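# Two robots roll a whiteboard around a hallway corner

## Task

Push the wheeled whiteboard around the hallway's corner and leave it with all four of its wheels inside the strip bounded by the two yellow tape lines on the floor, with no wheel touching either tape. It must stand upright on its wheels rather than rest against a wall. Either robot or both may do the work. At the end both robots must release it and back away, and neither robot may topple or be left leaning, or the task fails.

## Robot and tools

Team and robot: two identical Hello Robot Stretch 4 units, r1 and r2. Each has an omni-wheel base, a mast lift, a telescoping arm that reaches forward, a three-joint wrist (yaw, pitch, roll) and a two-finger gripper, about 1.6 m tall, with the base rim within 0.23 m of its centre. Cameras per robot: rN_head_camera, rN_head_left_camera, rN_head_right_camera, rN_wrist_camera (N = 1 or 2).

Frames: the base frame has its origin on the floor below the base centre, x ahead, y to the left, z up. hand_pose (a point between the open fingertips) is reported in this frame and may be somewhat off. The odometry frame is the base frame as it was when the scene began. Every robot reports in its own frames, so only the images, lidar_m and wrist_depth_mm reveal where the two robots stand relative to one another.

execute_actions(actions, cameras): actions is a list holding one action or none (empty list = just report state and images). The action is an object keyed by robot name, "r1" and/or "r2"; every robot gets its own entry. Inside it:
- base: exactly one relative move from where the base last reported itself: translate_m (straight, forward positive, -2 to 2 m), strafe_m (sideways, left positive, -2 to 2 m) or rotate_rad (turn in place, counter-clockwise positive, -3.2 to 3.2 rad). These are offsets, not poses.
- joints: absolute targets by name: lift_m 0 to 1.2 m; arm_m 0 to 0.55 m; wrist_yaw_rad -1.134 to 4.276 (0 straight ahead, positive left, 3.14 tucked back; past 3.4 the arm may interfere); wrist_pitch_rad -1.117 to 4.259 (0 level, 1.57 pointing down); wrist_roll_rad -1.117 to 4.259 (positive turns clockwise viewed from behind); gripper_m -0.038 to 0.141 m fingertip gap (negative means fingers pressing together). Targets outside these ranges are clipped and reported; other bad values or unknown keys reject the whole call.
- pace: "slow", "default", "fast", "max" (base up to 0.1/0.3/0.4/0.6 m/s, 1/2/3/4 rad/s; slower when lift is high).
- contact_limits: {"arm_m": 0 to 0.75}, how hard the arm may push before stopping (default 0.5).
- end_of_arm: "enable_torque" alone, to revive wrist/gripper motors that shut off.
All motions in an action start at once; one action lasts at most 15 s. A part left out of an action may keep pushing toward its previous target. cameras lists which images to return (omitted/null/["all"] = all, [] = none).

wait(seconds 0 to 10): commands nothing, returns state and images. zoom_image(camera, region [x0,y0,x1,y1] pixels, max 504x504) enlarges part of that camera's latest image. read_manual gives only licence texts. finished_scene(scene) ends the scene irreversibly and reports success; the whiteboard must stay parked.

Result lines: base_status and joint_status tell how each motion ended: done, off_target, contact_stop_at_<key> (hit something; that part goes slack), limit_stop_at_<name> (e.g. tilt above 6 degrees, own_body), time_out, torque_fault (wrist motor limp until enable_torque). on_its_own lists uncommanded behaviour; "held at" is the held target. base_odometry counts wheel turns (slip included); a gap over about 0.1 rad between turned_by_wheels and turned_by_imu signals a bump or slip. base_tilt in degrees (forward/right positive, fixed bias up to 1.5). motor_effort in percent, peak in brackets; wheel efforts positive turn the base right. lidar_m: 12 distances in 30-degree sectors, 1st ahead, counter-clockwise (4th left, 7th behind, 10th right); "-" means nothing seen or closer than 0.25 m. wrist_depth_mm: 7x7 grid of depths 100 to 2000 mm. If a stop is reported, later calls in the same reply are skipped.

Tips: to unfold at start, send lift_m 0.4 with wrist_yaw_rad 0. Gripping means commanding gripper_m below the object's width; the readings don't prove a hold. Tilted-up and rolled wrists can trigger own-body stops.

Avoid: robots pressing or bumping into each other (a firm press ends the run; bases in contact press hard with any further drive); tipping a robot by turning or driving with a load over 1 kg and arm extended past 0.2, or by strong pushes with a high gripper; torque faults; drops, slams and hard shoves of the whiteboard. When both robots hold it together, their travel can differ by about 3 cm per metre, which strains the hands.

Each tool is called after ">>>" as name(argument=value, ...), one argument or row to a line, values as JSON.

## Session

>>> execute_actions(
  actions=[],
)

Scene clock: 0.00 s.
r1.base_odometry: x=+0.000 y=+0.000 heading=+0.000 (m, m, rad; r1's odometry frame)
r1.turned_by_wheels: +0.000 (rad since the last result)
r1.turned_by_imu: +0.000 (rad since the last result)
r1.base_tilt: forward=+0.1 right=+0.1 (deg)
r1.lidar_m: 2.18 1.11 0.91 0.88 0.95 1.53 0.79 0.76 0.62 0.60 0.67 1.04
r1.base_status: not commanded
r1.joint_positions: lift_m=+0.267 arm_m=-0.002 wrist_yaw_rad=+3.032 wrist_pitch_rad=+0.007 wrist_roll_rad=+0.003 gripper_m=+0.057
r1.joint_status: not commanded
r1.motor_effort: lift_m=+19 arm_m=+0 wrist_yaw_rad=+0 wrist_pitch_rad=-4 wrist_roll_rad=+1 gripper_m=-4 wheel_0=+0 wheel_1=+0 wheel_2=+1 (%)
r1.hand_pose: x=-0.1087 y=+0.1184 z=+0.4429 quat_wxyz=(+0.055, -0.003, +0.002, +0.998) (m; r1's base frame)
r1.wrist_depth_mm: 139 167 946 - - 1618 1118 / - 143 917 - - 1661 1098 / 107 142 931 - - 1661 1138 / 119 142 917 - - 1661 1118 / 904 904 904 - - 1576 1098 / 891 891 212 1756 1756 1576 1098 / 891 878 904 168 1118 1229 1060
r2.base_odometry: x=+0.000 y=+0.000 heading=+0.000 (m, m, rad; r2's odometry frame)
r2.turned_by_wheels: +0.000 (rad since the last result)
r2.turned_by_imu: +0.000 (rad since the last result)
r2.base_tilt: forward=+0.6 right=+0.4 (deg)
r2.lidar_m: 0.71 0.61 0.58 0.76 0.78 0.77 0.98 0.95 1.33 0.81 0.70 0.70
r2.base_status: not commanded
r2.joint_positions: lift_m=+0.205 arm_m=+0.000 wrist_yaw_rad=+3.202 wrist_pitch_rad=-0.015 wrist_roll_rad=-0.020 gripper_m=+0.057
r2.joint_status: not commanded
r2.motor_effort: lift_m=+18 arm_m=+0 wrist_yaw_rad=+0 wrist_pitch_rad=-8 wrist_roll_rad=-1 gripper_m=-4 wheel_0=+0 wheel_1=+0 wheel_2=+0 (%)
r2.hand_pose: x=-0.1226 y=+0.0699 z=+0.3879 quat_wxyz=(-0.030, +0.008, -0.010, +0.999) (m; r2's base frame)
r2.wrist_depth_mm: - 140 168 1229 976 788 683 / - - 138 1255 991 809 707 / - 107 138 1205 1008 809 691 / - 118 139 1229 991 809 683 / 197 1336 1118 1205 991 788 691 / 208 1308 199 1205 200 809 691 / 206 946 976 146 960 759 676
pictures: r1_head_camera, r1_head_left_camera, r1_head_right_camera, r1_wrist_camera, r2_head_camera, r2_head_left_camera, r2_head_right_camera, r2_wrist_camera
Images, in order (width x height): r1_head_camera 420x560, r1_head_left_camera 420x672, r1_head_right_camera 420x672, r1_wrist_camera 616x392, r2_head_camera 420x560, r2_head_left_camera 420x672, r2_head_right_camera 420x672, r2_wrist_camera 616x392.

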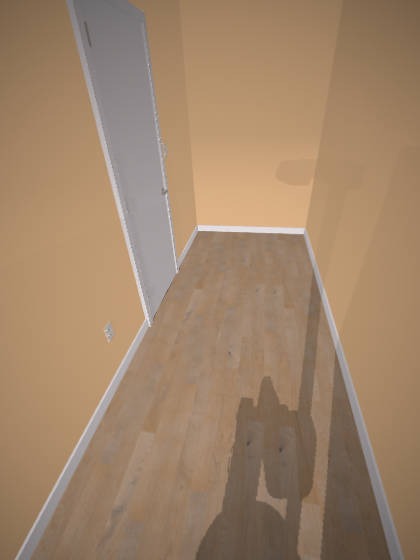

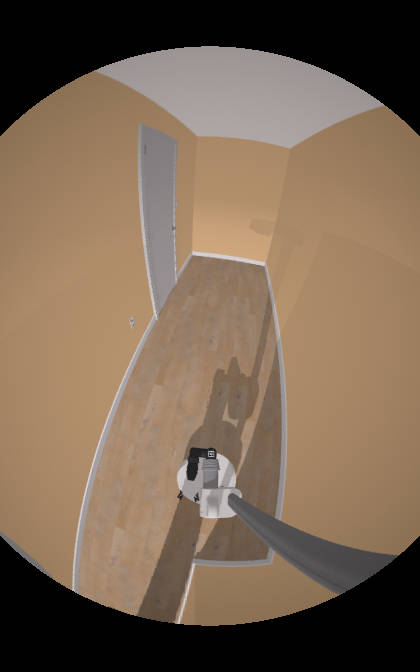

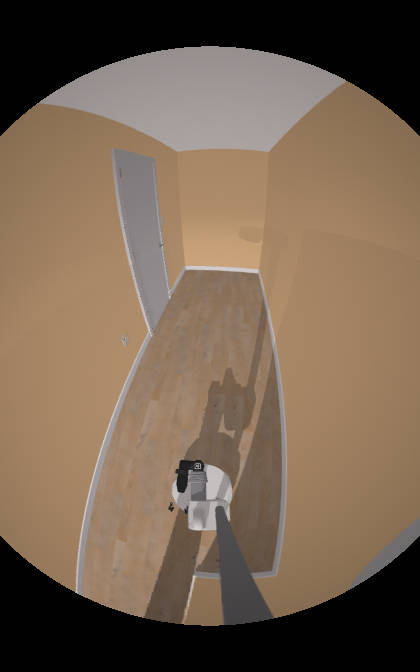

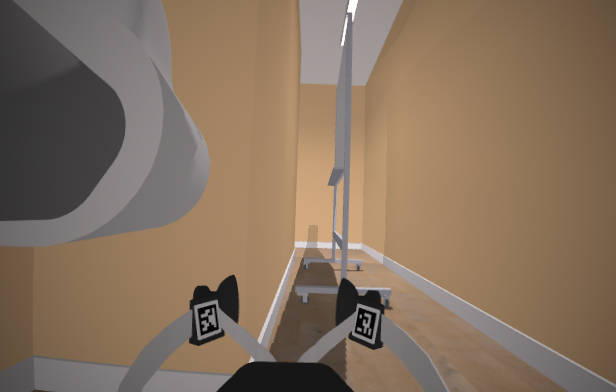

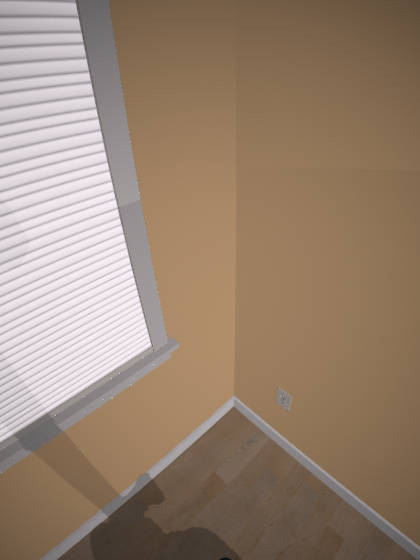

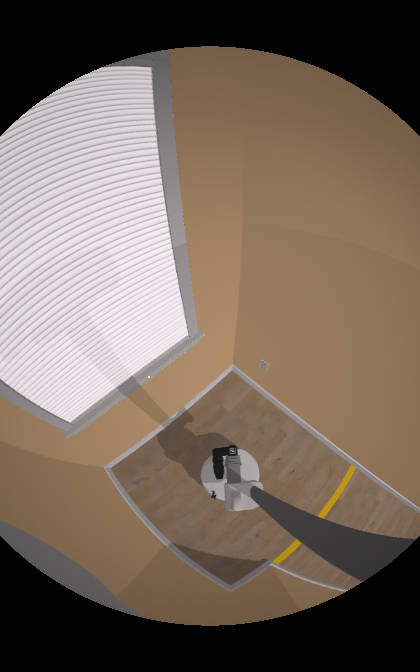

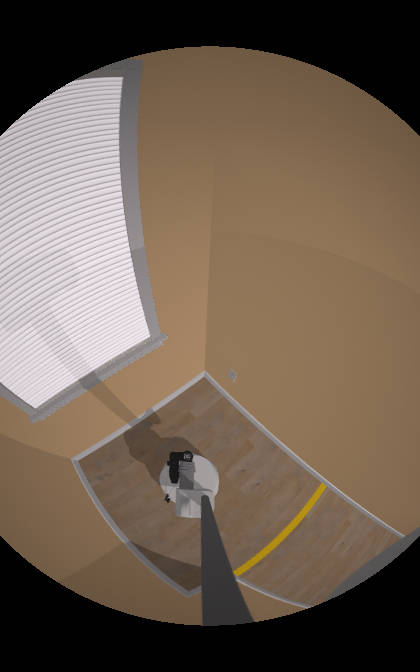

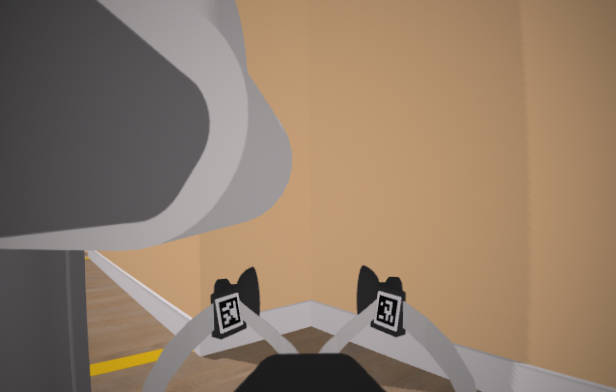

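>>> execute_actions(
  actions=[
    {"r1": {"base": {"rotate_rad": 3.1}}, "r2": {"base": {"rotate_rad": -2.3}}},
  ],
)

Scene clock: 2.97 s.
r1.base_odometry: x=+0.000 y=+0.000 heading=+3.099 (m, m, rad; r1's odometry frame)
r1.turned_by_wheels: +3.099 (rad since the last result)
r1.turned_by_imu: +3.141 (rad since the last result)
r1.base_tilt: forward=+0.1 right=+0.0 (deg)
r1.lidar_m: 0.77 0.78 0.62 0.59 0.66 0.99 2.39 1.14 0.89 0.86 0.96 1.44
r1.base_status: done
r1.joint_positions: lift_m=+0.267 arm_m=-0.002 wrist_yaw_rad=+3.032 wrist_pitch_rad=+0.007 wrist_roll_rad=+0.003 gripper_m=+0.057
r1.joint_status: not commanded
r1.motor_effort: lift_m=+19(19) arm_m=+0(0) wrist_yaw_rad=+1(2) wrist_pitch_rad=-4(4) wrist_roll_rad=+1(0) gripper_m=-3(4) wheel_0=-7(13) wheel_1=-4(8) wheel_2=-6(12) (%)
r1.hand_pose: x=-0.1087 y=+0.1184 z=+0.4429 quat_wxyz=(+0.055, -0.003, +0.002, +0.998) (m; r1's base frame)
r1.wrist_depth_mm: 139 167 - - - 1008 699 / - 143 - - 1983 1008 707 / 106 142 - - 1983 1008 699 / 119 142 - - - 991 707 / 1366 - - - 1863 976 699 / 1366 1756 212 1921 1430 976 683 / 1138 1042 1160 168 1118 946 668
r2.base_odometry: x=+0.000 y=+0.000 heading=-2.300 (m, m, rad; r2's odometry frame)
r2.turned_by_wheels: -2.300 (rad since the last result)
r2.turned_by_imu: -2.245 (rad since the last result)
r2.base_tilt: forward=+0.6 right=+0.5 (deg)
r2.lidar_m: 1.93 0.92 0.71 0.70 0.77 0.64 0.62 0.68 0.81 0.78 0.84 0.96
r2.base_status: done
r2.joint_positions: lift_m=+0.205 arm_m=+0.000 wrist_yaw_rad=+3.202 wrist_pitch_rad=-0.015 wrist_roll_rad=-0.020 gripper_m=+0.057
r2.joint_status: not commanded
r2.motor_effort: lift_m=+18(18) arm_m=-1(1) wrist_yaw_rad=-1(1) wrist_pitch_rad=-8(8) wrist_roll_rad=-1(1) gripper_m=-6(4) wheel_0=+0(7) wheel_1=-1(10) wheel_2=-1(7) (%)
r2.hand_pose: x=-0.1225 y=+0.0699 z=+0.3879 quat_wxyz=(-0.030, +0.008, -0.010, +0.999) (m; r2's base frame)
r2.wrist_depth_mm: - 141 168 768 732 699 683 / - - 139 778 750 707 691 / - 107 138 759 741 715 676 / - 118 140 768 741 707 668 / 197 854 798 778 750 715 683 / 209 854 199 768 200 723 683 / 206 842 809 146 741 699 683
pictures: r1_head_camera, r1_head_left_camera, r1_head_right_camera, r1_wrist_camera, r2_head_camera, r2_head_left_camera, r2_head_right_camera, r2_wrist_camera
Images, in order (width x height): r1_head_camera 420x560, r1_head_left_camera 420x672, r1_head_right_camera 420x672, r1_wrist_camera 616x392, r2_head_camera 420x560, r2_head_left_camera 420x672, r2_head_right_camera 420x672, r2_wrist_camera 616x392.

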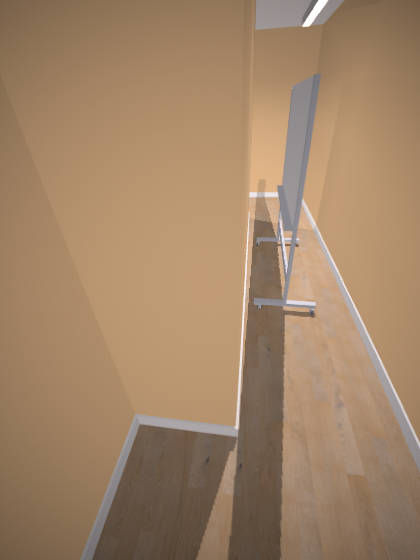

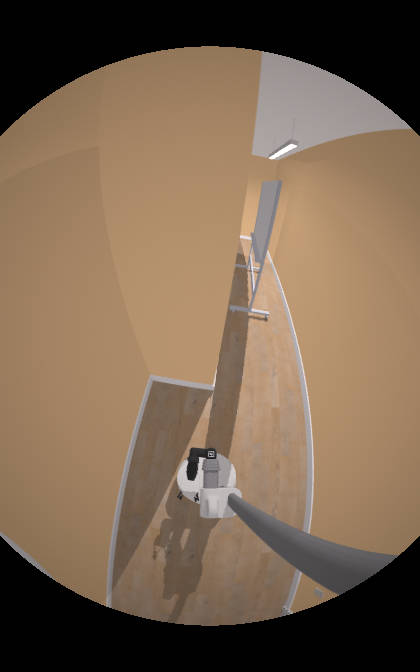

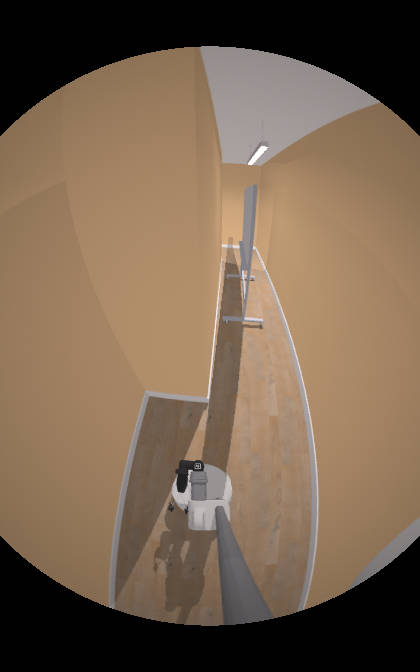

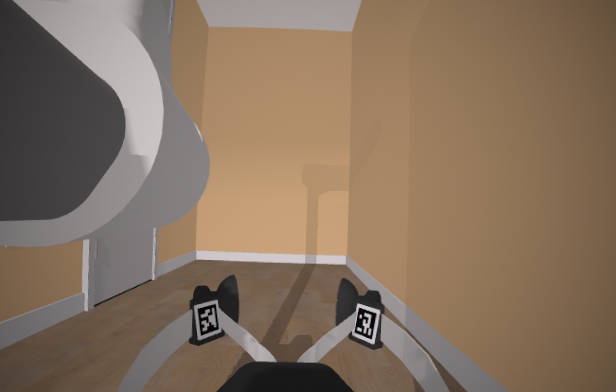

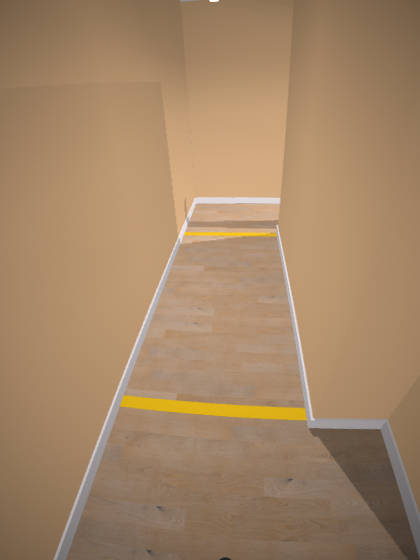

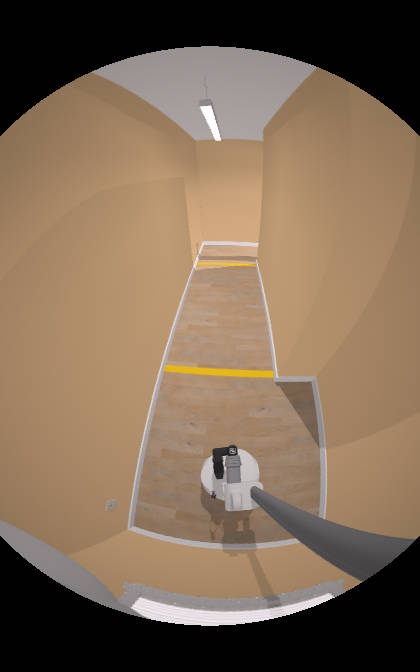

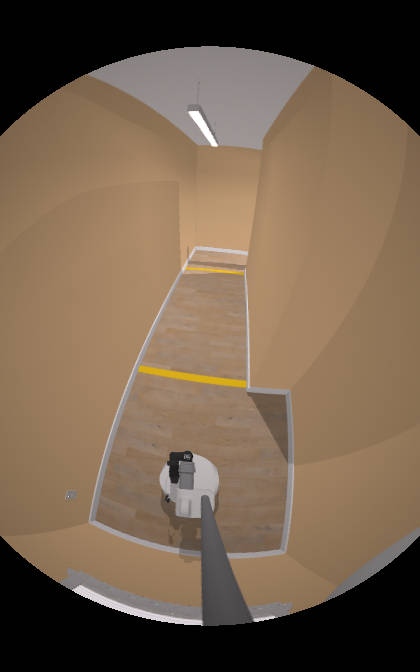

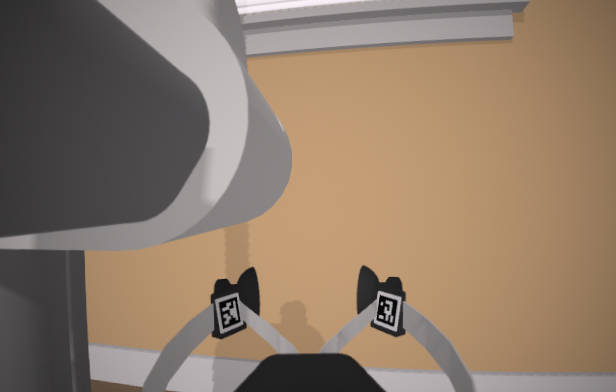

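>>> zoom_image(
  camera="r1_head_camera",
  region=[220, 60, 360, 340],
)

>>> execute_actions(
  actions=[
    {"r1": {"base": {"rotate_rad": -0.165}, "joints": {"lift_m": 0.4, "wrist_yaw_rad": 0}}, "r2": {"base": {"rotate_rad": -0.08}, "joints": {"lift_m": 0.4, "wrist_yaw_rad": 0}}},
  ],
)

Region (220, 60, 360, 340) of r1_head_camera's 420x560 image, scaled by 1.800, with more detail than that image has.

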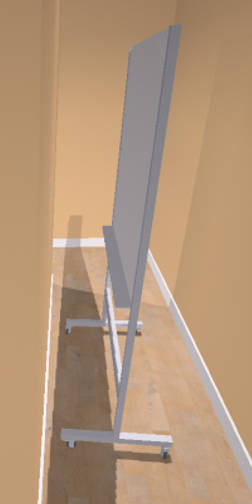

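Scene clock: 9.03 s.
r1.base_odometry: x=+0.000 y=+0.000 heading=+2.935 (m, m, rad; r1's odometry frame)
r1.turned_by_wheels: -0.164 (rad since the last result)
r1.turned_by_imu: -0.164 (rad since the last result)
r1.base_tilt: forward=+0.1 right=+0.0 (deg)
r1.lidar_m: 0.77 0.80 0.65 0.60 0.62 0.84 2.09 1.35 0.94 0.88 0.89 1.21
r1.base_status: done
r1.joint_positions: lift_m=+0.400 arm_m=-0.002 wrist_yaw_rad=+0.001 wrist_pitch_rad=+0.007 wrist_roll_rad=+0.003 gripper_m=+0.057
r1.joint_status: all done
r1.motor_effort: lift_m=+23(25) arm_m=+0(0) wrist_yaw_rad=+0(5) wrist_pitch_rad=-5(5) wrist_roll_rad=+1(1) gripper_m=-3(3) wheel_0=+5(10) wheel_1=+2(7) wheel_2=+4(10) (%)
r1.hand_pose: x=+0.4570 y=-0.0873 z=+0.5760 quat_wxyz=(+1.000, +0.002, +0.003, +0.000) (m; r1's base frame)
r1.wrist_depth_mm: 554 564 768 - - 1397 1008 / 554 559 809 - - 1397 1025 / 544 559 854 - - 1430 1025 / 544 554 878 - - 1397 1008 / 539 554 931 - - 1397 1008 / 535 549 213 - 1921 1336 991 / 535 539 699 168 1397 1336 976
r2.base_odometry: x=+0.000 y=+0.000 heading=-2.380 (m, m, rad; r2's odometry frame)
r2.turned_by_wheels: -0.080 (rad since the last result)
r2.turned_by_imu: -0.077 (rad since the last result)
r2.base_tilt: forward=+0.5 right=+0.4 (deg)
r2.lidar_m: 1.81 0.99 0.72 0.67 0.74 0.64 0.60 0.67 0.82 0.78 0.82 0.93
r2.base_status: done
r2.joint_positions: lift_m=+0.400 arm_m=+0.000 wrist_yaw_rad=+0.000 wrist_pitch_rad=-0.015 wrist_roll_rad=-0.020 gripper_m=+0.057
r2.joint_status: all done
r2.motor_effort: lift_m=+21(23) arm_m=+0(1) wrist_yaw_rad=-2(5) wrist_pitch_rad=-7(7) wrist_roll_rad=-1(1) gripper_m=-4(4) wheel_0=+0(7) wheel_1=-1(4) wheel_2=-1(1) (%)
r2.hand_pose: x=+0.4592 y=-0.0873 z=+0.5823 quat_wxyz=(+1.000, -0.010, -0.007, +0.000) (m; r2's base frame)
r2.wrist_depth_mm: 1042 1499 - - 1576 676 615 / 1060 1499 - - 1618 699 615 / 1042 1464 - - 1576 699 609 / 1060 1499 - - 1537 715 615 / 1060 1464 - - 1576 707 615 / 1042 1499 200 - 199 707 615 / 1025 1255 1366 146 1308 634 615
pictures: r1_head_camera, r1_head_left_camera, r1_head_right_camera, r1_wrist_camera, r2_head_camera, r2_head_left_camera, r2_head_right_camera, r2_wrist_camera
Images, in order (width x height): r1_head_camera 420x560, r1_head_left_camera 420x672, r1_head_right_camera 420x672, r1_wrist_camera 616x392, r2_head_camera 420x560, r2_head_left_camera 420x672, r2_head_right_camera 420x672, r2_wrist_camera 616x392.

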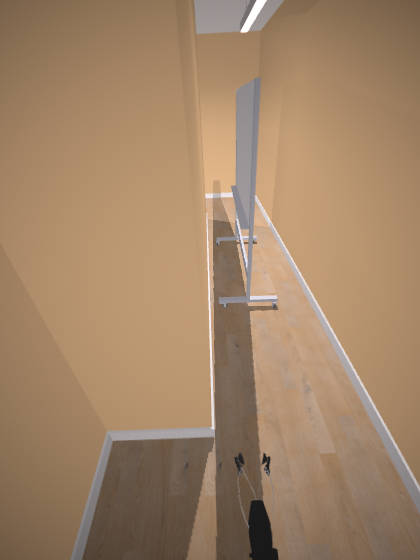

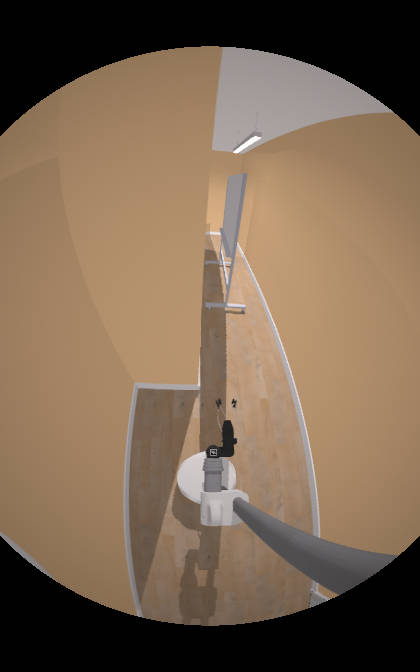

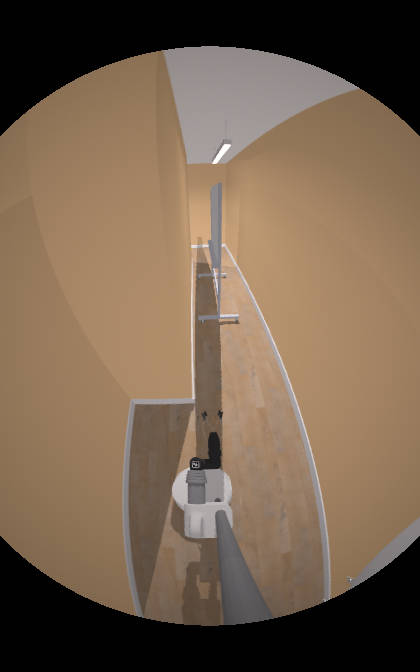

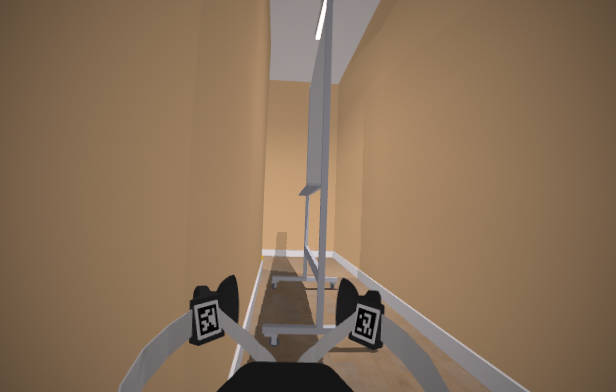

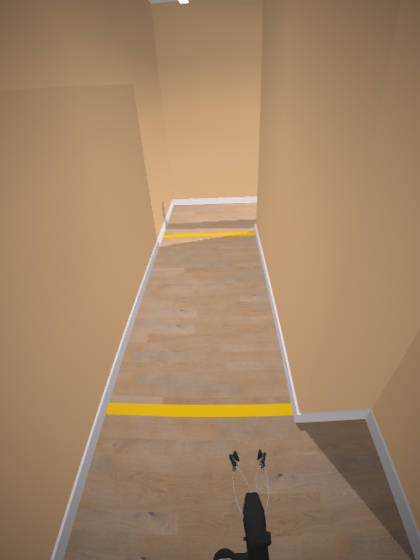

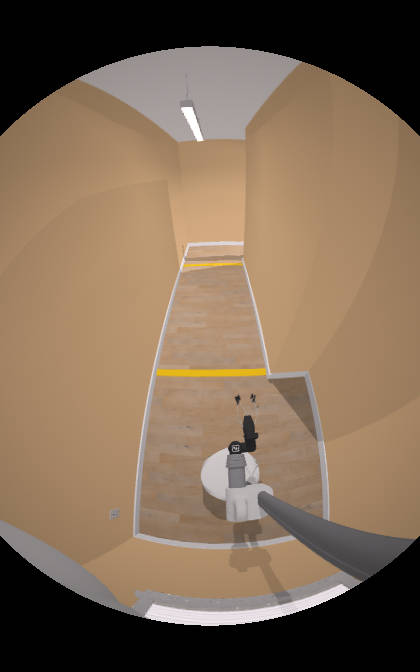

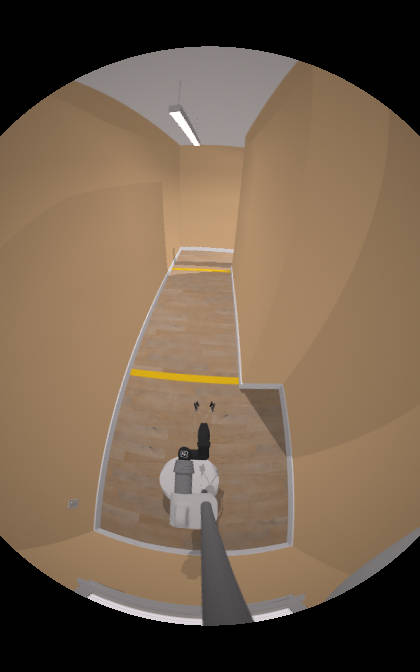

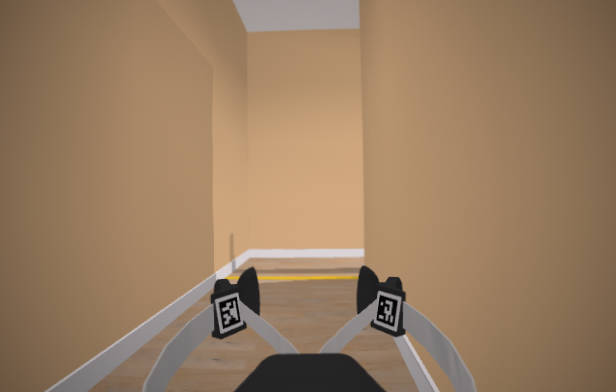

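>>> execute_actions(
  actions=[
    {"r1": {"base": {"strafe_m": -0.31}, "joints": {"lift_m": 0.345, "wrist_yaw_rad": 0.15, "gripper_m": 0.14, "arm_m": 0.1}}, "r2": {"base": {"translate_m": 1.5}, "joints": {"lift_m": 0.345, "wrist_yaw_rad": 1.6, "gripper_m": 0.0}, "pace": "fast"}},
  ],
  cameras=["r1_head_camera", "r1_wrist_camera", "r2_head_camera"],
)

Scene clock: 15.80 s.
r1.base_odometry: x=+0.064 y=+0.303 heading=+2.935 (m, m, rad; r1's odometry frame)
r1.turned_by_wheels: +0.000 (rad since the last result)
r1.turned_by_imu: +0.003 (rad since the last result)
r1.base_tilt: forward=+0.1 right=+0.0 (deg)
r1.lidar_m: 1.67 0.87 0.97 0.91 0.95 1.27 2.91 0.86 0.61 0.56 0.59 0.78
r1.base_status: done
r1.joint_positions: lift_m=+0.345 arm_m=+0.099 wrist_yaw_rad=+0.150 wrist_pitch_rad=+0.007 wrist_roll_rad=+0.003 gripper_m=+0.140
r1.joint_status: all done
r1.motor_effort: lift_m=+16(22) arm_m=+7(7) wrist_yaw_rad=+0(5) wrist_pitch_rad=-4(4) wrist_roll_rad=+1(1) gripper_m=+0(3) wheel_0=+5(13) wheel_1=+0(11) wheel_2=+0(6) (%)
r1.hand_pose: x=+0.5680 y=-0.0433 z=+0.5215 quat_wxyz=(+0.997, +0.001, +0.004, +0.075) (m; r1's base frame)
r1.wrist_depth_mm: 554 750 1366 - - 1182 759 / 544 778 1397 - - 1182 768 / 549 788 1430 - - 1182 778 / 554 788 1464 - - 1138 768 / 559 809 1464 - - 1138 750 / 559 212 1336 - 227 1042 750 / 569 741 1205 151 1366 991 732
r2.base_odometry: x=-1.086 y=-1.035 heading=-2.380 (m, m, rad; r2's odometry frame)
r2.turned_by_wheels: +0.000 (rad since the last result)
r2.turned_by_imu: +0.000 (rad since the last result)
r2.base_tilt: forward=+0.6 right=+0.4 (deg)
r2.lidar_m: 2.26 0.93 0.67 0.64 0.68 0.99 2.14 0.61 0.43 0.42 0.47 0.69
r2.base_status: done
r2.joint_positions: lift_m=+0.345 arm_m=+0.000 wrist_yaw_rad=+1.600 wrist_pitch_rad=-0.015 wrist_roll_rad=-0.020 gripper_m=+0.000
r2.joint_status: all done
r2.motor_effort: lift_m=+17(19) arm_m=+0(0) wrist_yaw_rad=+0(6) wrist_pitch_rad=-8(7) wrist_roll_rad=+0(1) gripper_m=-8(6) wheel_0=+1(8) wheel_1=+0(7) wheel_2=-1(8) (%)
r2.hand_pose: x=+0.2497 y=+0.2909 z=+0.5276 quat_wxyz=(+0.697, -0.002, -0.012, +0.717) (m; r2's base frame)
r2.wrist_depth_mm: 627 627 603 603 591 580 574 / 627 615 609 591 580 580 564 / 627 615 609 597 585 574 569 / 627 615 603 603 585 580 559 / 627 615 609 591 585 574 569 / 627 615 603 199 580 574 559 / 634 621 603 597 580 574 569
pictures: r1_head_camera, r1_wrist_camera, r2_head_camera
Images, in order (width x height): r1_head_camera 420x560, r1_wrist_camera 616x392, r2_head_camera 420x560.

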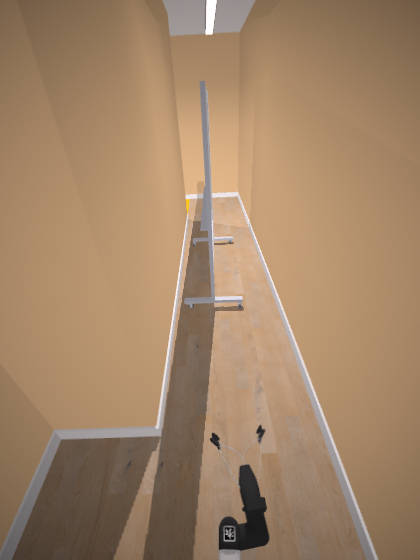

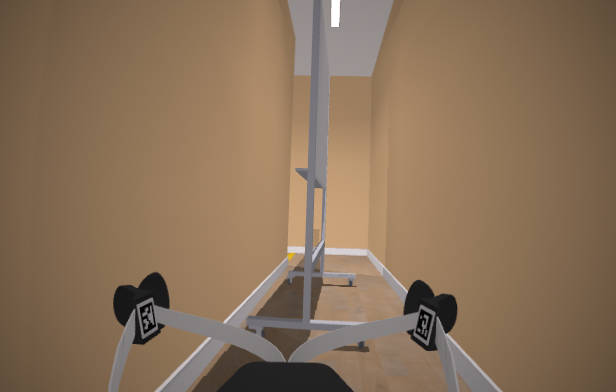

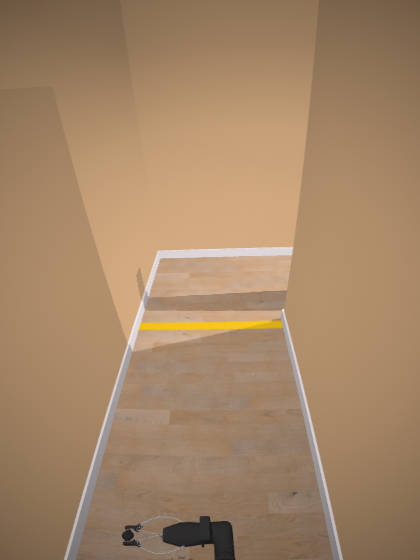

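>>> execute_actions(
  actions=[
    {"r1": {"base": {"translate_m": 0.95}}, "r2": {"base": {"translate_m": 1.2}, "pace": "fast"}},
  ],
  cameras=["r1_head_camera", "r1_wrist_camera", "r2_head_camera", "r2_head_right_camera"],
)

Scene clock: 21.70 s.
r1.base_odometry: x=-0.866 y=+0.498 heading=+2.935 (m, m, rad; r1's odometry frame)
r1.turned_by_wheels: +0.000 (rad since the last result)
r1.turned_by_imu: +0.004 (rad since the last result)
r1.base_tilt: forward=+0.1 right=+0.1 (deg)
r1.lidar_m: 0.94 0.57 0.39 0.36 0.39 1.33 2.55 0.80 0.56 0.52 0.54 0.71
r1.base_status: done
r1.joint_positions: lift_m=+0.345 arm_m=+0.099 wrist_yaw_rad=+0.150 wrist_pitch_rad=+0.007 wrist_roll_rad=+0.003 gripper_m=+0.140
r1.joint_status: not commanded
r1.motor_effort: lift_m=+16(16) arm_m=+7(7) wrist_yaw_rad=-1(0) wrist_pitch_rad=-5(4) wrist_roll_rad=+1(1) gripper_m=-1(2) wheel_0=+4(11) wheel_1=+2(7) wheel_2=-3(15) (%)
r1.hand_pose: x=+0.5680 y=-0.0433 z=+0.5215 quat_wxyz=(+0.997, +0.001, +0.004, +0.075) (m; r1's base frame)
r1.wrist_depth_mm: 603 831 1366 1366 - 1060 699 / 597 842 1366 1464 - 1060 699 / 615 866 1281 1537 - 1060 707 / 609 866 1308 - - 1078 707 / 615 878 1336 - - 1042 691 / 609 212 1205 1863 227 931 676 / 627 820 1229 151 1366 931 661
r2.base_odometry: x=-1.955 y=-1.863 heading=-2.380 (m, m, rad; r2's odometry frame)
r2.turned_by_wheels: +0.000 (rad since the last result)
r2.turned_by_imu: +0.000 (rad since the last result)
r2.base_tilt: forward=+0.5 right=+0.5 (deg)
r2.lidar_m: 1.42 0.82 0.62 0.60 0.63 0.93 1.74 0.67 0.50 0.46 0.50 1.45
r2.base_status: done
r2.joint_positions: lift_m=+0.345 arm_m=+0.000 wrist_yaw_rad=+1.600 wrist_pitch_rad=-0.015 wrist_roll_rad=-0.020 gripper_m=+0.000
r2.joint_status: not commanded
r2.motor_effort: lift_m=+16(16) arm_m=+0(1) wrist_yaw_rad=-1(0) wrist_pitch_rad=-7(8) wrist_roll_rad=-2(0) gripper_m=-7(7) wheel_0=+0(4) wheel_1=+0(4) wheel_2=-1(13) (%)
r2.hand_pose: x=+0.2496 y=+0.2909 z=+0.5276 quat_wxyz=(+0.697, -0.002, -0.012, +0.717) (m; r2's base frame)
r2.wrist_depth_mm: 574 569 559 549 549 535 525 / 574 580 564 549 544 539 525 / 580 574 559 554 549 530 525 / 580 569 559 554 549 535 525 / 574 580 554 554 535 525 525 / 574 569 559 198 539 530 525 / 580 564 559 549 544 525 530
pictures: r1_head_camera, r1_wrist_camera, r2_head_camera, r2_head_right_camera
Images, in order (width x height): r1_head_camera 420x560, r1_wrist_camera 616x392, r2_head_camera 420x560, r2_head_right_camera 420x672.

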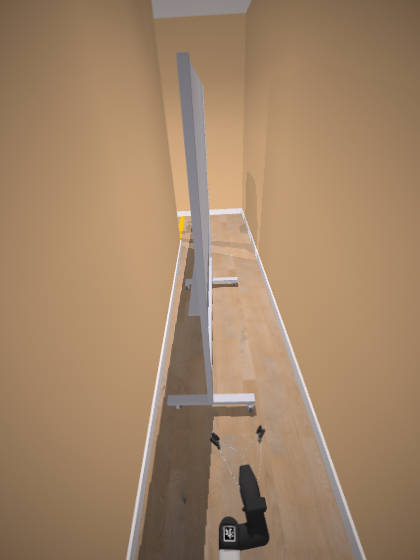

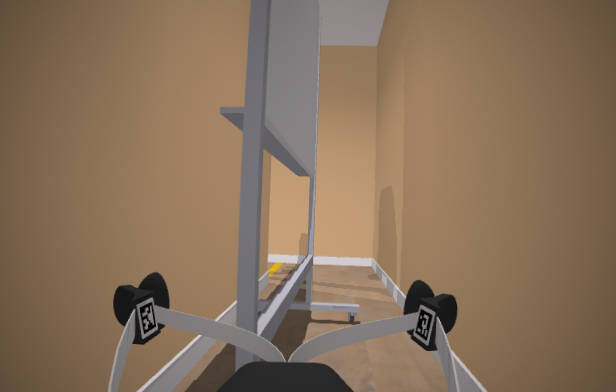

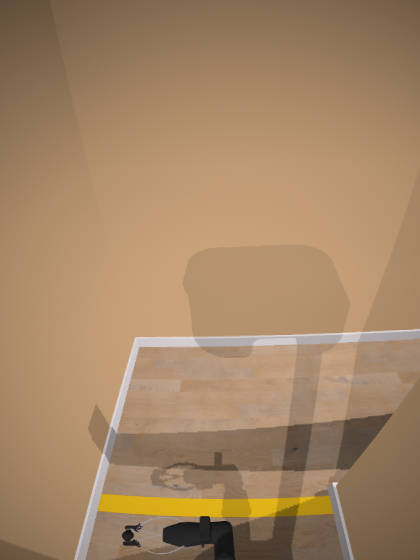

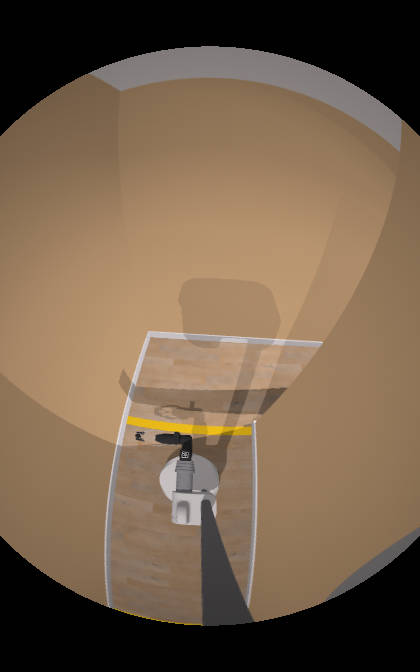

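>>> execute_actions(
  actions=[
    {"r1": {"base": {"rotate_rad": 0.04}}, "r2": {"base": {"rotate_rad": -0.033}}},
  ],
  cameras=[],
)

>>> execute_actions(
  actions=[
    {"r1": {"base": {"translate_m": 0.36}}, "r2": {"base": {"strafe_m": -0.12}}},
  ],
  cameras=["r1_head_camera", "r1_wrist_camera"],
)

Scene clock: 22.63 s.
r1.base_odometry: x=-0.866 y=+0.498 heading=+2.974 (m, m, rad; r1's odometry frame)
r1.turned_by_wheels: +0.039 (rad since the last result)
r1.turned_by_imu: +0.040 (rad since the last result)
r1.base_tilt: forward=+0.1 right=+0.0 (deg)
r1.lidar_m: 0.90 0.55 0.41 0.37 0.40 1.37 2.29 0.76 0.55 0.51 0.54 0.76
r1.base_status: done
r1.joint_positions: lift_m=+0.345 arm_m=+0.099 wrist_yaw_rad=+0.150 wrist_pitch_rad=+0.007 wrist_roll_rad=+0.003 gripper_m=+0.140
r1.joint_status: not commanded
r1.motor_effort: lift_m=+16(16) arm_m=+6(7) wrist_yaw_rad=+0(1) wrist_pitch_rad=-4(3) wrist_roll_rad=+1(1) gripper_m=+0(0) wheel_0=-5(8) wheel_1=-2(6) wheel_2=-4(7) (%)
r1.hand_pose: x=+0.5680 y=-0.0433 z=+0.5215 quat_wxyz=(+0.997, +0.001, +0.004, +0.075) (m; r1's base frame)
r1.wrist_depth_mm: 564 759 1308 917 - 1182 768 / 554 768 1336 931 - 1229 768 / 564 788 1366 1098 - 1229 788 / 574 798 1397 - - 1205 778 / 574 798 1397 - - 1182 759 / 569 211 1281 1808 227 1078 741 / 580 750 1182 151 1397 1025 732
r2.base_odometry: x=-1.955 y=-1.863 heading=-2.414 (m, m, rad; r2's odometry frame)
r2.turned_by_wheels: -0.033 (rad since the last result)
r2.turned_by_imu: -0.032 (rad since the last result)
r2.base_tilt: forward=+0.6 right=+0.4 (deg)
r2.lidar_m: 1.42 0.88 0.63 0.60 0.62 0.89 2.42 0.70 0.50 0.48 0.51 1.49
r2.base_status: done
r2.joint_positions: lift_m=+0.345 arm_m=+0.000 wrist_yaw_rad=+1.600 wrist_pitch_rad=-0.015 wrist_roll_rad=-0.020 gripper_m=+0.000
r2.joint_status: not commanded
r2.motor_effort: lift_m=+16(16) arm_m=-1(1) wrist_yaw_rad=+0(0) wrist_pitch_rad=-7(7) wrist_roll_rad=-1(1) gripper_m=-7(7) wheel_0=+0(2) wheel_1=-1(4) wheel_2=+0(6) (%)
r2.hand_pose: x=+0.2496 y=+0.2909 z=+0.5276 quat_wxyz=(+0.697, -0.002, -0.012, +0.717) (m; r2's base frame)
r2.wrist_depth_mm: 569 564 559 554 554 554 549 / 580 569 559 564 549 549 549 / 574 569 569 564 554 554 549 / 569 569 554 559 559 554 544 / 574 569 569 559 559 554 544 / 574 569 564 198 554 554 544 / 574 559 559 559 549 549 539
pictures: none
No camera images: the call's "cameras" was empty. Leave "cameras" out to get every camera's image.

Scene clock: 25.30 s.
r1.base_odometry: x=-1.221 y=+0.557 heading=+2.975 (m, m, rad; r1's odometry frame)
r1.turned_by_wheels: +0.000 (rad since the last result)
r1.turned_by_imu: +0.001 (rad since the last result)
r1.base_tilt: forward=+0.1 right=-0.1 (deg)
r1.lidar_m: 0.55 0.57 0.40 0.38 0.40 0.53 2.27 0.75 0.55 0.51 0.53 0.61
r1.base_status: done
r1.joint_positions: lift_m=+0.345 arm_m=+0.099 wrist_yaw_rad=+0.150 wrist_pitch_rad=+0.007 wrist_roll_rad=+0.003 gripper_m=+0.140
r1.joint_status: not commanded
r1.motor_effort: lift_m=+16(16) arm_m=+6(7) wrist_yaw_rad=+1(1) wrist_pitch_rad=-3(5) wrist_roll_rad=+1(1) gripper_m=+0(0) wheel_0=+6(8) wheel_1=+2(7) wheel_2=-4(13) (%)
r1.hand_pose: x=+0.5681 y=-0.0433 z=+0.5215 quat_wxyz=(+0.997, +0.001, +0.004, +0.075) (m; r1's base frame)
r1.wrist_depth_mm: 559 661 355 866 - 1182 759 / 559 691 455 891 - 1229 768 / 569 668 1366 1308 - 1229 778 / 574 676 1397 - - 1182 768 / 574 676 1430 - - 1182 759 / 574 212 1308 1921 227 1060 750 / 591 239 1205 151 1397 1025 741
r2.base_odometry: x=-2.034 y=-1.773 heading=-2.414 (m, m, rad; r2's odometry frame)
r2.turned_by_wheels: +0.000 (rad since the last result)
r2.turned_by_imu: +0.001 (rad since the last result)
r2.base_tilt: forward=+0.6 right=+0.4 (deg)
r2.lidar_m: 1.43 1.05 0.77 0.71 0.76 1.08 1.45 0.53 0.38 0.36 0.38 0.52
r2.base_status: done
r2.joint_positions: lift_m=+0.345 arm_m=+0.000 wrist_yaw_rad=+1.600 wrist_pitch_rad=-0.015 wrist_roll_rad=-0.020 gripper_m=+0.000
r2.joint_status: not commanded
r2.motor_effort: lift_m=+17(16) arm_m=-1(1) wrist_yaw_rad=+0(0) wrist_pitch_rad=-9(8) wrist_roll_rad=+0(1) gripper_m=-6(8) wheel_0=-1(7) wheel_1=+0(7) wheel_2=+0(2) (%)
r2.hand_pose: x=+0.2496 y=+0.2909 z=+0.5276 quat_wxyz=(+0.697, -0.002, -0.012, +0.717) (m; r2's base frame)
r2.wrist_depth_mm: 691 699 683 676 676 668 661 / 699 699 683 683 676 676 661 / 707 691 676 676 676 668 661 / 691 691 676 668 661 661 661 / 699 683 691 676 661 661 654 / 691 691 691 198 668 661 661 / 691 699 683 676 668 654 661
pictures: r1_head_camera, r1_wrist_camera
Images, in order (width x height): r1_head_camera 420x560, r1_wrist_camera 616x392.

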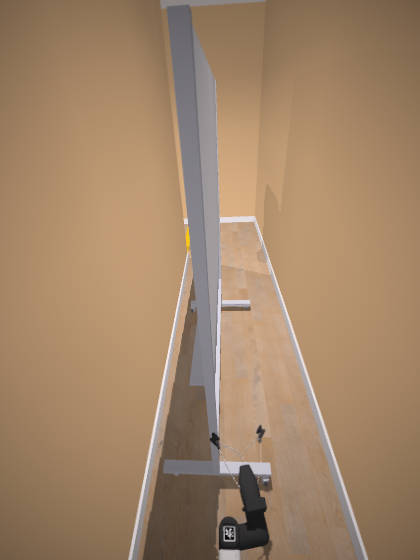

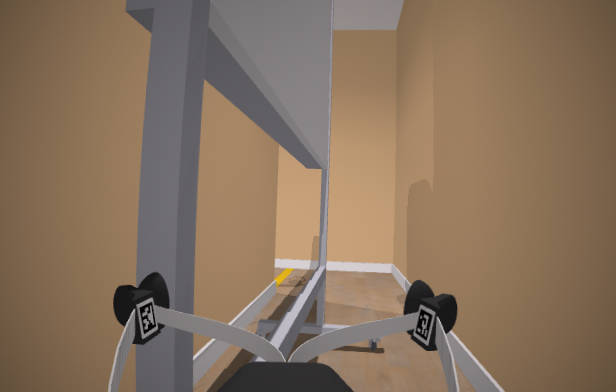

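>>> execute_actions(
  actions=[
    {"r1": {"base": {"strafe_m": 0.065}, "pace": "slow"}},
  ],
  cameras=["r1_head_camera", "r1_wrist_camera"],
)

Scene clock: 27.27 s.
r1.base_odometry: x=-1.232 y=+0.493 heading=+2.974 (m, m, rad; r1's odometry frame)
r1.turned_by_wheels: +0.000 (rad since the last result)
r1.turned_by_imu: +0.000 (rad since the last result)
r1.base_tilt: forward=+0.1 right=+0.0 (deg)
r1.lidar_m: 0.56 0.46 0.33 0.31 0.32 0.47 2.42 0.84 0.62 0.57 0.60 0.60
r1.base_status: done
r1.joint_positions: lift_m=+0.345 arm_m=+0.099 wrist_yaw_rad=+0.150 wrist_pitch_rad=+0.007 wrist_roll_rad=+0.003 gripper_m=+0.140
r1.joint_status: not commanded
r1.motor_effort: lift_m=+16(16) arm_m=+7(6) wrist_yaw_rad=+1(0) wrist_pitch_rad=-4(4) wrist_roll_rad=+1(1) gripper_m=+0(1) wheel_0=-7(9) wheel_1=+4(8) wheel_2=+0(1) (%)
r1.hand_pose: x=+0.5681 y=-0.0433 z=+0.5215 quat_wxyz=(+0.997, +0.001, +0.004, +0.075) (m; r1's base frame)
r1.wrist_depth_mm: 488 661 362 410 - 1336 866 / 488 676 976 544 - 1397 878 / 492 683 904 878 - 1366 878 / 496 691 931 - - 1397 878 / 496 699 931 - - 1366 866 / 492 212 235 1983 226 1205 842 / 504 647 917 151 1397 1160 831
r2.base_odometry: x=-2.034 y=-1.773 heading=-2.414 (m, m, rad; r2's odometry frame)
r2.turned_by_wheels: +0.000 (rad since the last result)
r2.turned_by_imu: +0.001 (rad since the last result)
r2.base_tilt: forward=+0.6 right=+0.4 (deg)
r2.lidar_m: 1.42 1.05 0.76 0.72 0.73 1.06 1.45 0.51 0.38 0.37 0.38 0.54
r2.base_status: not commanded
r2.joint_positions: lift_m=+0.345 arm_m=+0.000 wrist_yaw_rad=+1.600 wrist_pitch_rad=-0.015 wrist_roll_rad=-0.020 gripper_m=+0.000
r2.joint_status: not commanded
r2.motor_effort: lift_m=+16(16) arm_m=+0(1) wrist_yaw_rad=-1(0) wrist_pitch_rad=-5(6) wrist_roll_rad=+0(0) gripper_m=-8(8) wheel_0=-1(1) wheel_1=+0(0) wheel_2=+0(0) (%)
r2.hand_pose: x=+0.2496 y=+0.2909 z=+0.5276 quat_wxyz=(+0.697, -0.002, -0.012, +0.717) (m; r2's base frame)
r2.wrist_depth_mm: 691 691 683 676 676 668 654 / 707 699 691 676 683 676 668 / 691 683 683 683 683 668 661 / 707 691 683 668 683 668 661 / 699 691 676 676 668 661 661 / 691 691 683 198 668 661 661 / 699 691 683 683 676 661 661
pictures: r1_head_camera, r1_wrist_camera
Images, in order (width x height): r1_head_camera 420x560, r1_wrist_camera 616x392.

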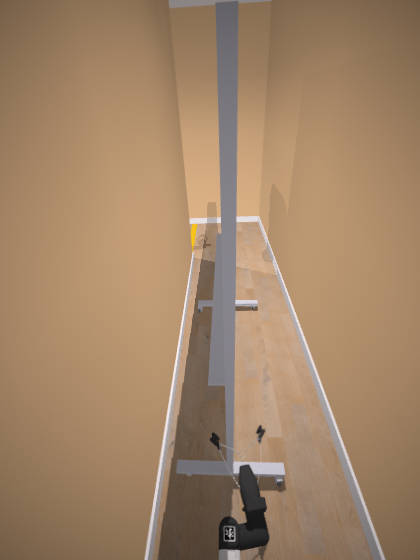

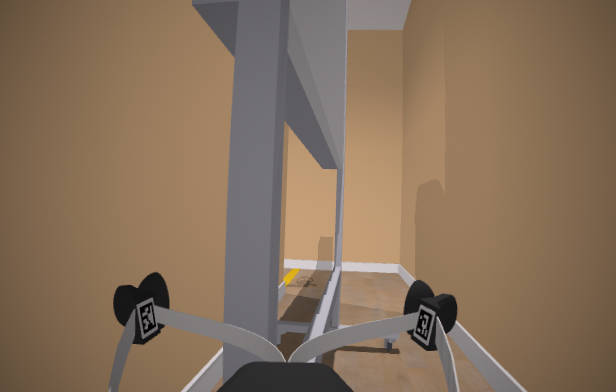

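>>> execute_actions(
  actions=[
    {"r1": {"base": {"translate_m": 0.35}, "pace": "slow"}},
  ],
  cameras=["r1_head_camera", "r1_wrist_camera"],
)

Scene clock: 32.20 s.
r1.base_odometry: x=-1.576 y=+0.551 heading=+2.975 (m, m, rad; r1's odometry frame)
r1.turned_by_wheels: +0.000 (rad since the last result)
r1.turned_by_imu: +0.002 (rad since the last result)
r1.base_tilt: forward=+0.2 right=+0.0 (deg)
r1.lidar_m: 0.47 0.47 0.33 0.32 0.34 0.46 2.39 0.83 0.62 0.58 0.59 0.50
r1.base_status: done
r1.joint_positions: lift_m=+0.345 arm_m=+0.099 wrist_yaw_rad=+0.148 wrist_pitch_rad=+0.007 wrist_roll_rad=+0.003 gripper_m=+0.140
r1.joint_status: not commanded
r1.motor_effort: lift_m=+16(16) arm_m=+7(7) wrist_yaw_rad=+8(9) wrist_pitch_rad=-3(6) wrist_roll_rad=+1(1) gripper_m=+2(1) wheel_0=+7(12) wheel_1=+3(7) wheel_2=-10(16) (%)
r1.hand_pose: x=+0.5680 y=-0.0440 z=+0.5215 quat_wxyz=(+0.997, +0.001, +0.003, +0.074) (m; r1's base frame)
r1.wrist_depth_mm: 496 668 1042 143 - 1366 866 / 488 683 1078 143 - 1366 866 / 500 699 1078 142 - 1366 878 / 500 699 1025 141 - 1336 878 / 500 707 1042 140 - 1366 854 / 504 214 1008 139 220 1308 831 / 508 676 946 138 1366 1160 820
r2.base_odometry: x=-2.034 y=-1.773 heading=-2.414 (m, m, rad; r2's odometry frame)
r2.turned_by_wheels: +0.000 (rad since the last result)
r2.turned_by_imu: +0.001 (rad since the last result)
r2.base_tilt: forward=+0.6 right=+0.5 (deg)
r2.lidar_m: 1.42 1.06 0.76 0.72 0.76 1.01 1.48 0.54 0.37 0.36 0.38 0.54
r2.base_status: not commanded
r2.joint_positions: lift_m=+0.345 arm_m=+0.000 wrist_yaw_rad=+1.600 wrist_pitch_rad=-0.015 wrist_roll_rad=-0.020 gripper_m=+0.000
r2.joint_status: not commanded
r2.motor_effort: lift_m=+16(16) arm_m=+0(1) wrist_yaw_rad=-1(0) wrist_pitch_rad=-7(6) wrist_roll_rad=-1(1) gripper_m=-7(7) wheel_0=-1(1) wheel_1=+0(0) wheel_2=+1(0) (%)
r2.hand_pose: x=+0.2496 y=+0.2909 z=+0.5276 quat_wxyz=(+0.697, -0.002, -0.012, +0.717) (m; r2's base frame)
r2.wrist_depth_mm: 699 707 676 676 691 676 668 / 699 699 691 676 668 661 661 / 699 691 691 683 668 668 654 / 699 683 683 676 668 661 668 / 707 699 691 668 668 668 654 / 691 691 676 198 668 668 661 / 699 691 683 676 668 668 654
pictures: r1_head_camera, r1_wrist_camera
Images, in order (width x height): r1_head_camera 420x560, r1_wrist_camera 616x392.

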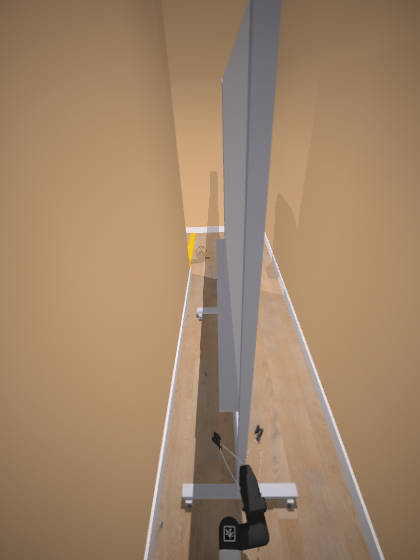

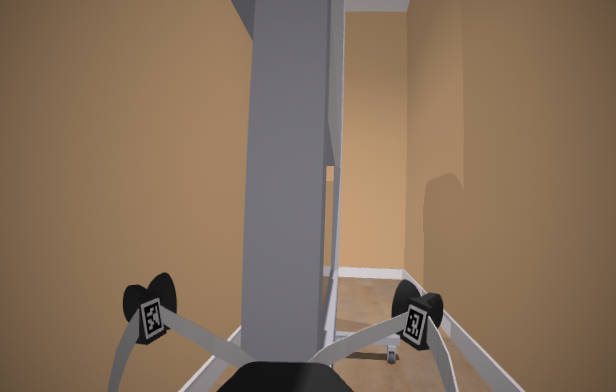

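>>> execute_actions(
  actions=[
    {"r1": {"base": {"translate_m": 0.5}}},
  ],
  cameras=["r1_head_camera", "r1_wrist_camera", "r2_head_right_camera"],
)

Scene clock: 35.77 s.
r1.base_odometry: x=-2.069 y=+0.634 heading=+2.975 (m, m, rad; r1's odometry frame)
r1.turned_by_wheels: +0.000 (rad since the last result)
r1.turned_by_imu: +0.001 (rad since the last result)
r1.base_tilt: forward=+0.1 right=+0.0 (deg)
r1.lidar_m: 0.47 0.48 0.33 0.32 0.34 0.46 1.33 0.85 0.61 0.57 0.61 0.50
r1.base_status: done
r1.joint_positions: lift_m=+0.345 arm_m=+0.099 wrist_yaw_rad=+0.149 wrist_pitch_rad=+0.007 wrist_roll_rad=+0.003 gripper_m=+0.140
r1.joint_status: not commanded
r1.motor_effort: lift_m=+16(16) arm_m=+7(6) wrist_yaw_rad=+3(11) wrist_pitch_rad=-3(4) wrist_roll_rad=+1(1) gripper_m=+1(2) wheel_0=+8(13) wheel_1=+3(9) wheel_2=-6(19) (%)
r1.hand_pose: x=+0.5680 y=-0.0436 z=+0.5215 quat_wxyz=(+0.997, +0.001, +0.004, +0.074) (m; r1's base frame)
r1.wrist_depth_mm: 492 683 1042 142 - 1366 854 / 492 683 1078 141 - 1366 866 / 500 699 1118 140 - 1366 866 / 504 699 1118 139 - 1366 866 / 508 707 1042 138 - 1308 854 / 504 210 1042 138 1756 1205 842 / 512 668 946 137 1336 1182 820
r2.base_odometry: x=-2.034 y=-1.773 heading=-2.414 (m, m, rad; r2's odometry frame)
r2.turned_by_wheels: +0.000 (rad since the last result)
r2.turned_by_imu: +0.001 (rad since the last result)
r2.base_tilt: forward=+0.6 right=+0.4 (deg)
r2.lidar_m: 1.43 1.04 0.74 0.72 0.74 1.04 1.45 0.52 0.38 0.34 0.38 0.53
r2.base_status: not commanded
r2.joint_positions: lift_m=+0.345 arm_m=+0.000 wrist_yaw_rad=+1.600 wrist_pitch_rad=-0.015 wrist_roll_rad=-0.020 gripper_m=+0.000
r2.joint_status: not commanded
r2.motor_effort: lift_m=+16(16) arm_m=-1(0) wrist_yaw_rad=-1(0) wrist_pitch_rad=-8(8) wrist_roll_rad=-1(1) gripper_m=-8(6) wheel_0=-1(1) wheel_1=+0(0) wheel_2=+0(1) (%)
r2.hand_pose: x=+0.2496 y=+0.2909 z=+0.5276 quat_wxyz=(+0.697, -0.002, -0.012, +0.717) (m; r2's base frame)
r2.wrist_depth_mm: 691 691 699 683 668 683 654 / 699 691 683 683 668 668 661 / 699 699 691 683 668 668 668 / 699 683 691 683 683 668 661 / 691 691 683 683 668 668 661 / 691 691 683 198 668 661 668 / 691 691 691 676 668 668 661
pictures: r1_head_camera, r1_wrist_camera, r2_head_right_camera
Images, in order (width x height): r1_head_camera 420x560, r1_wrist_camera 616x392, r2_head_right_camera 420x672.

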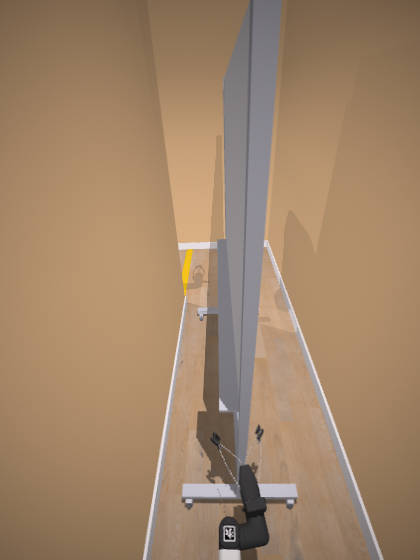

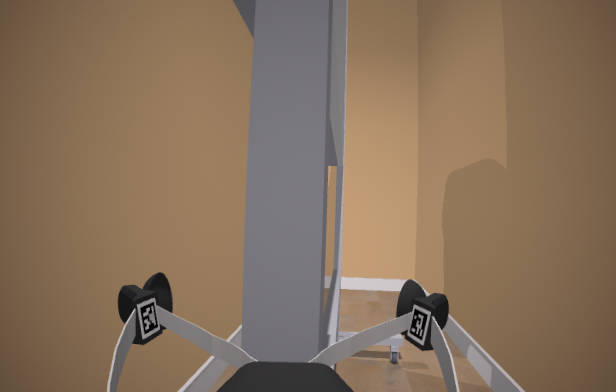

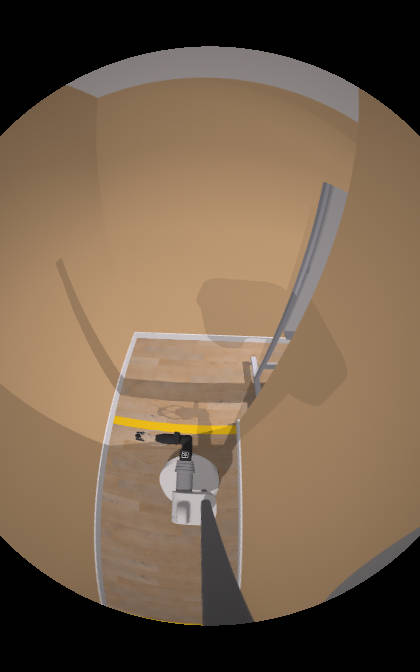

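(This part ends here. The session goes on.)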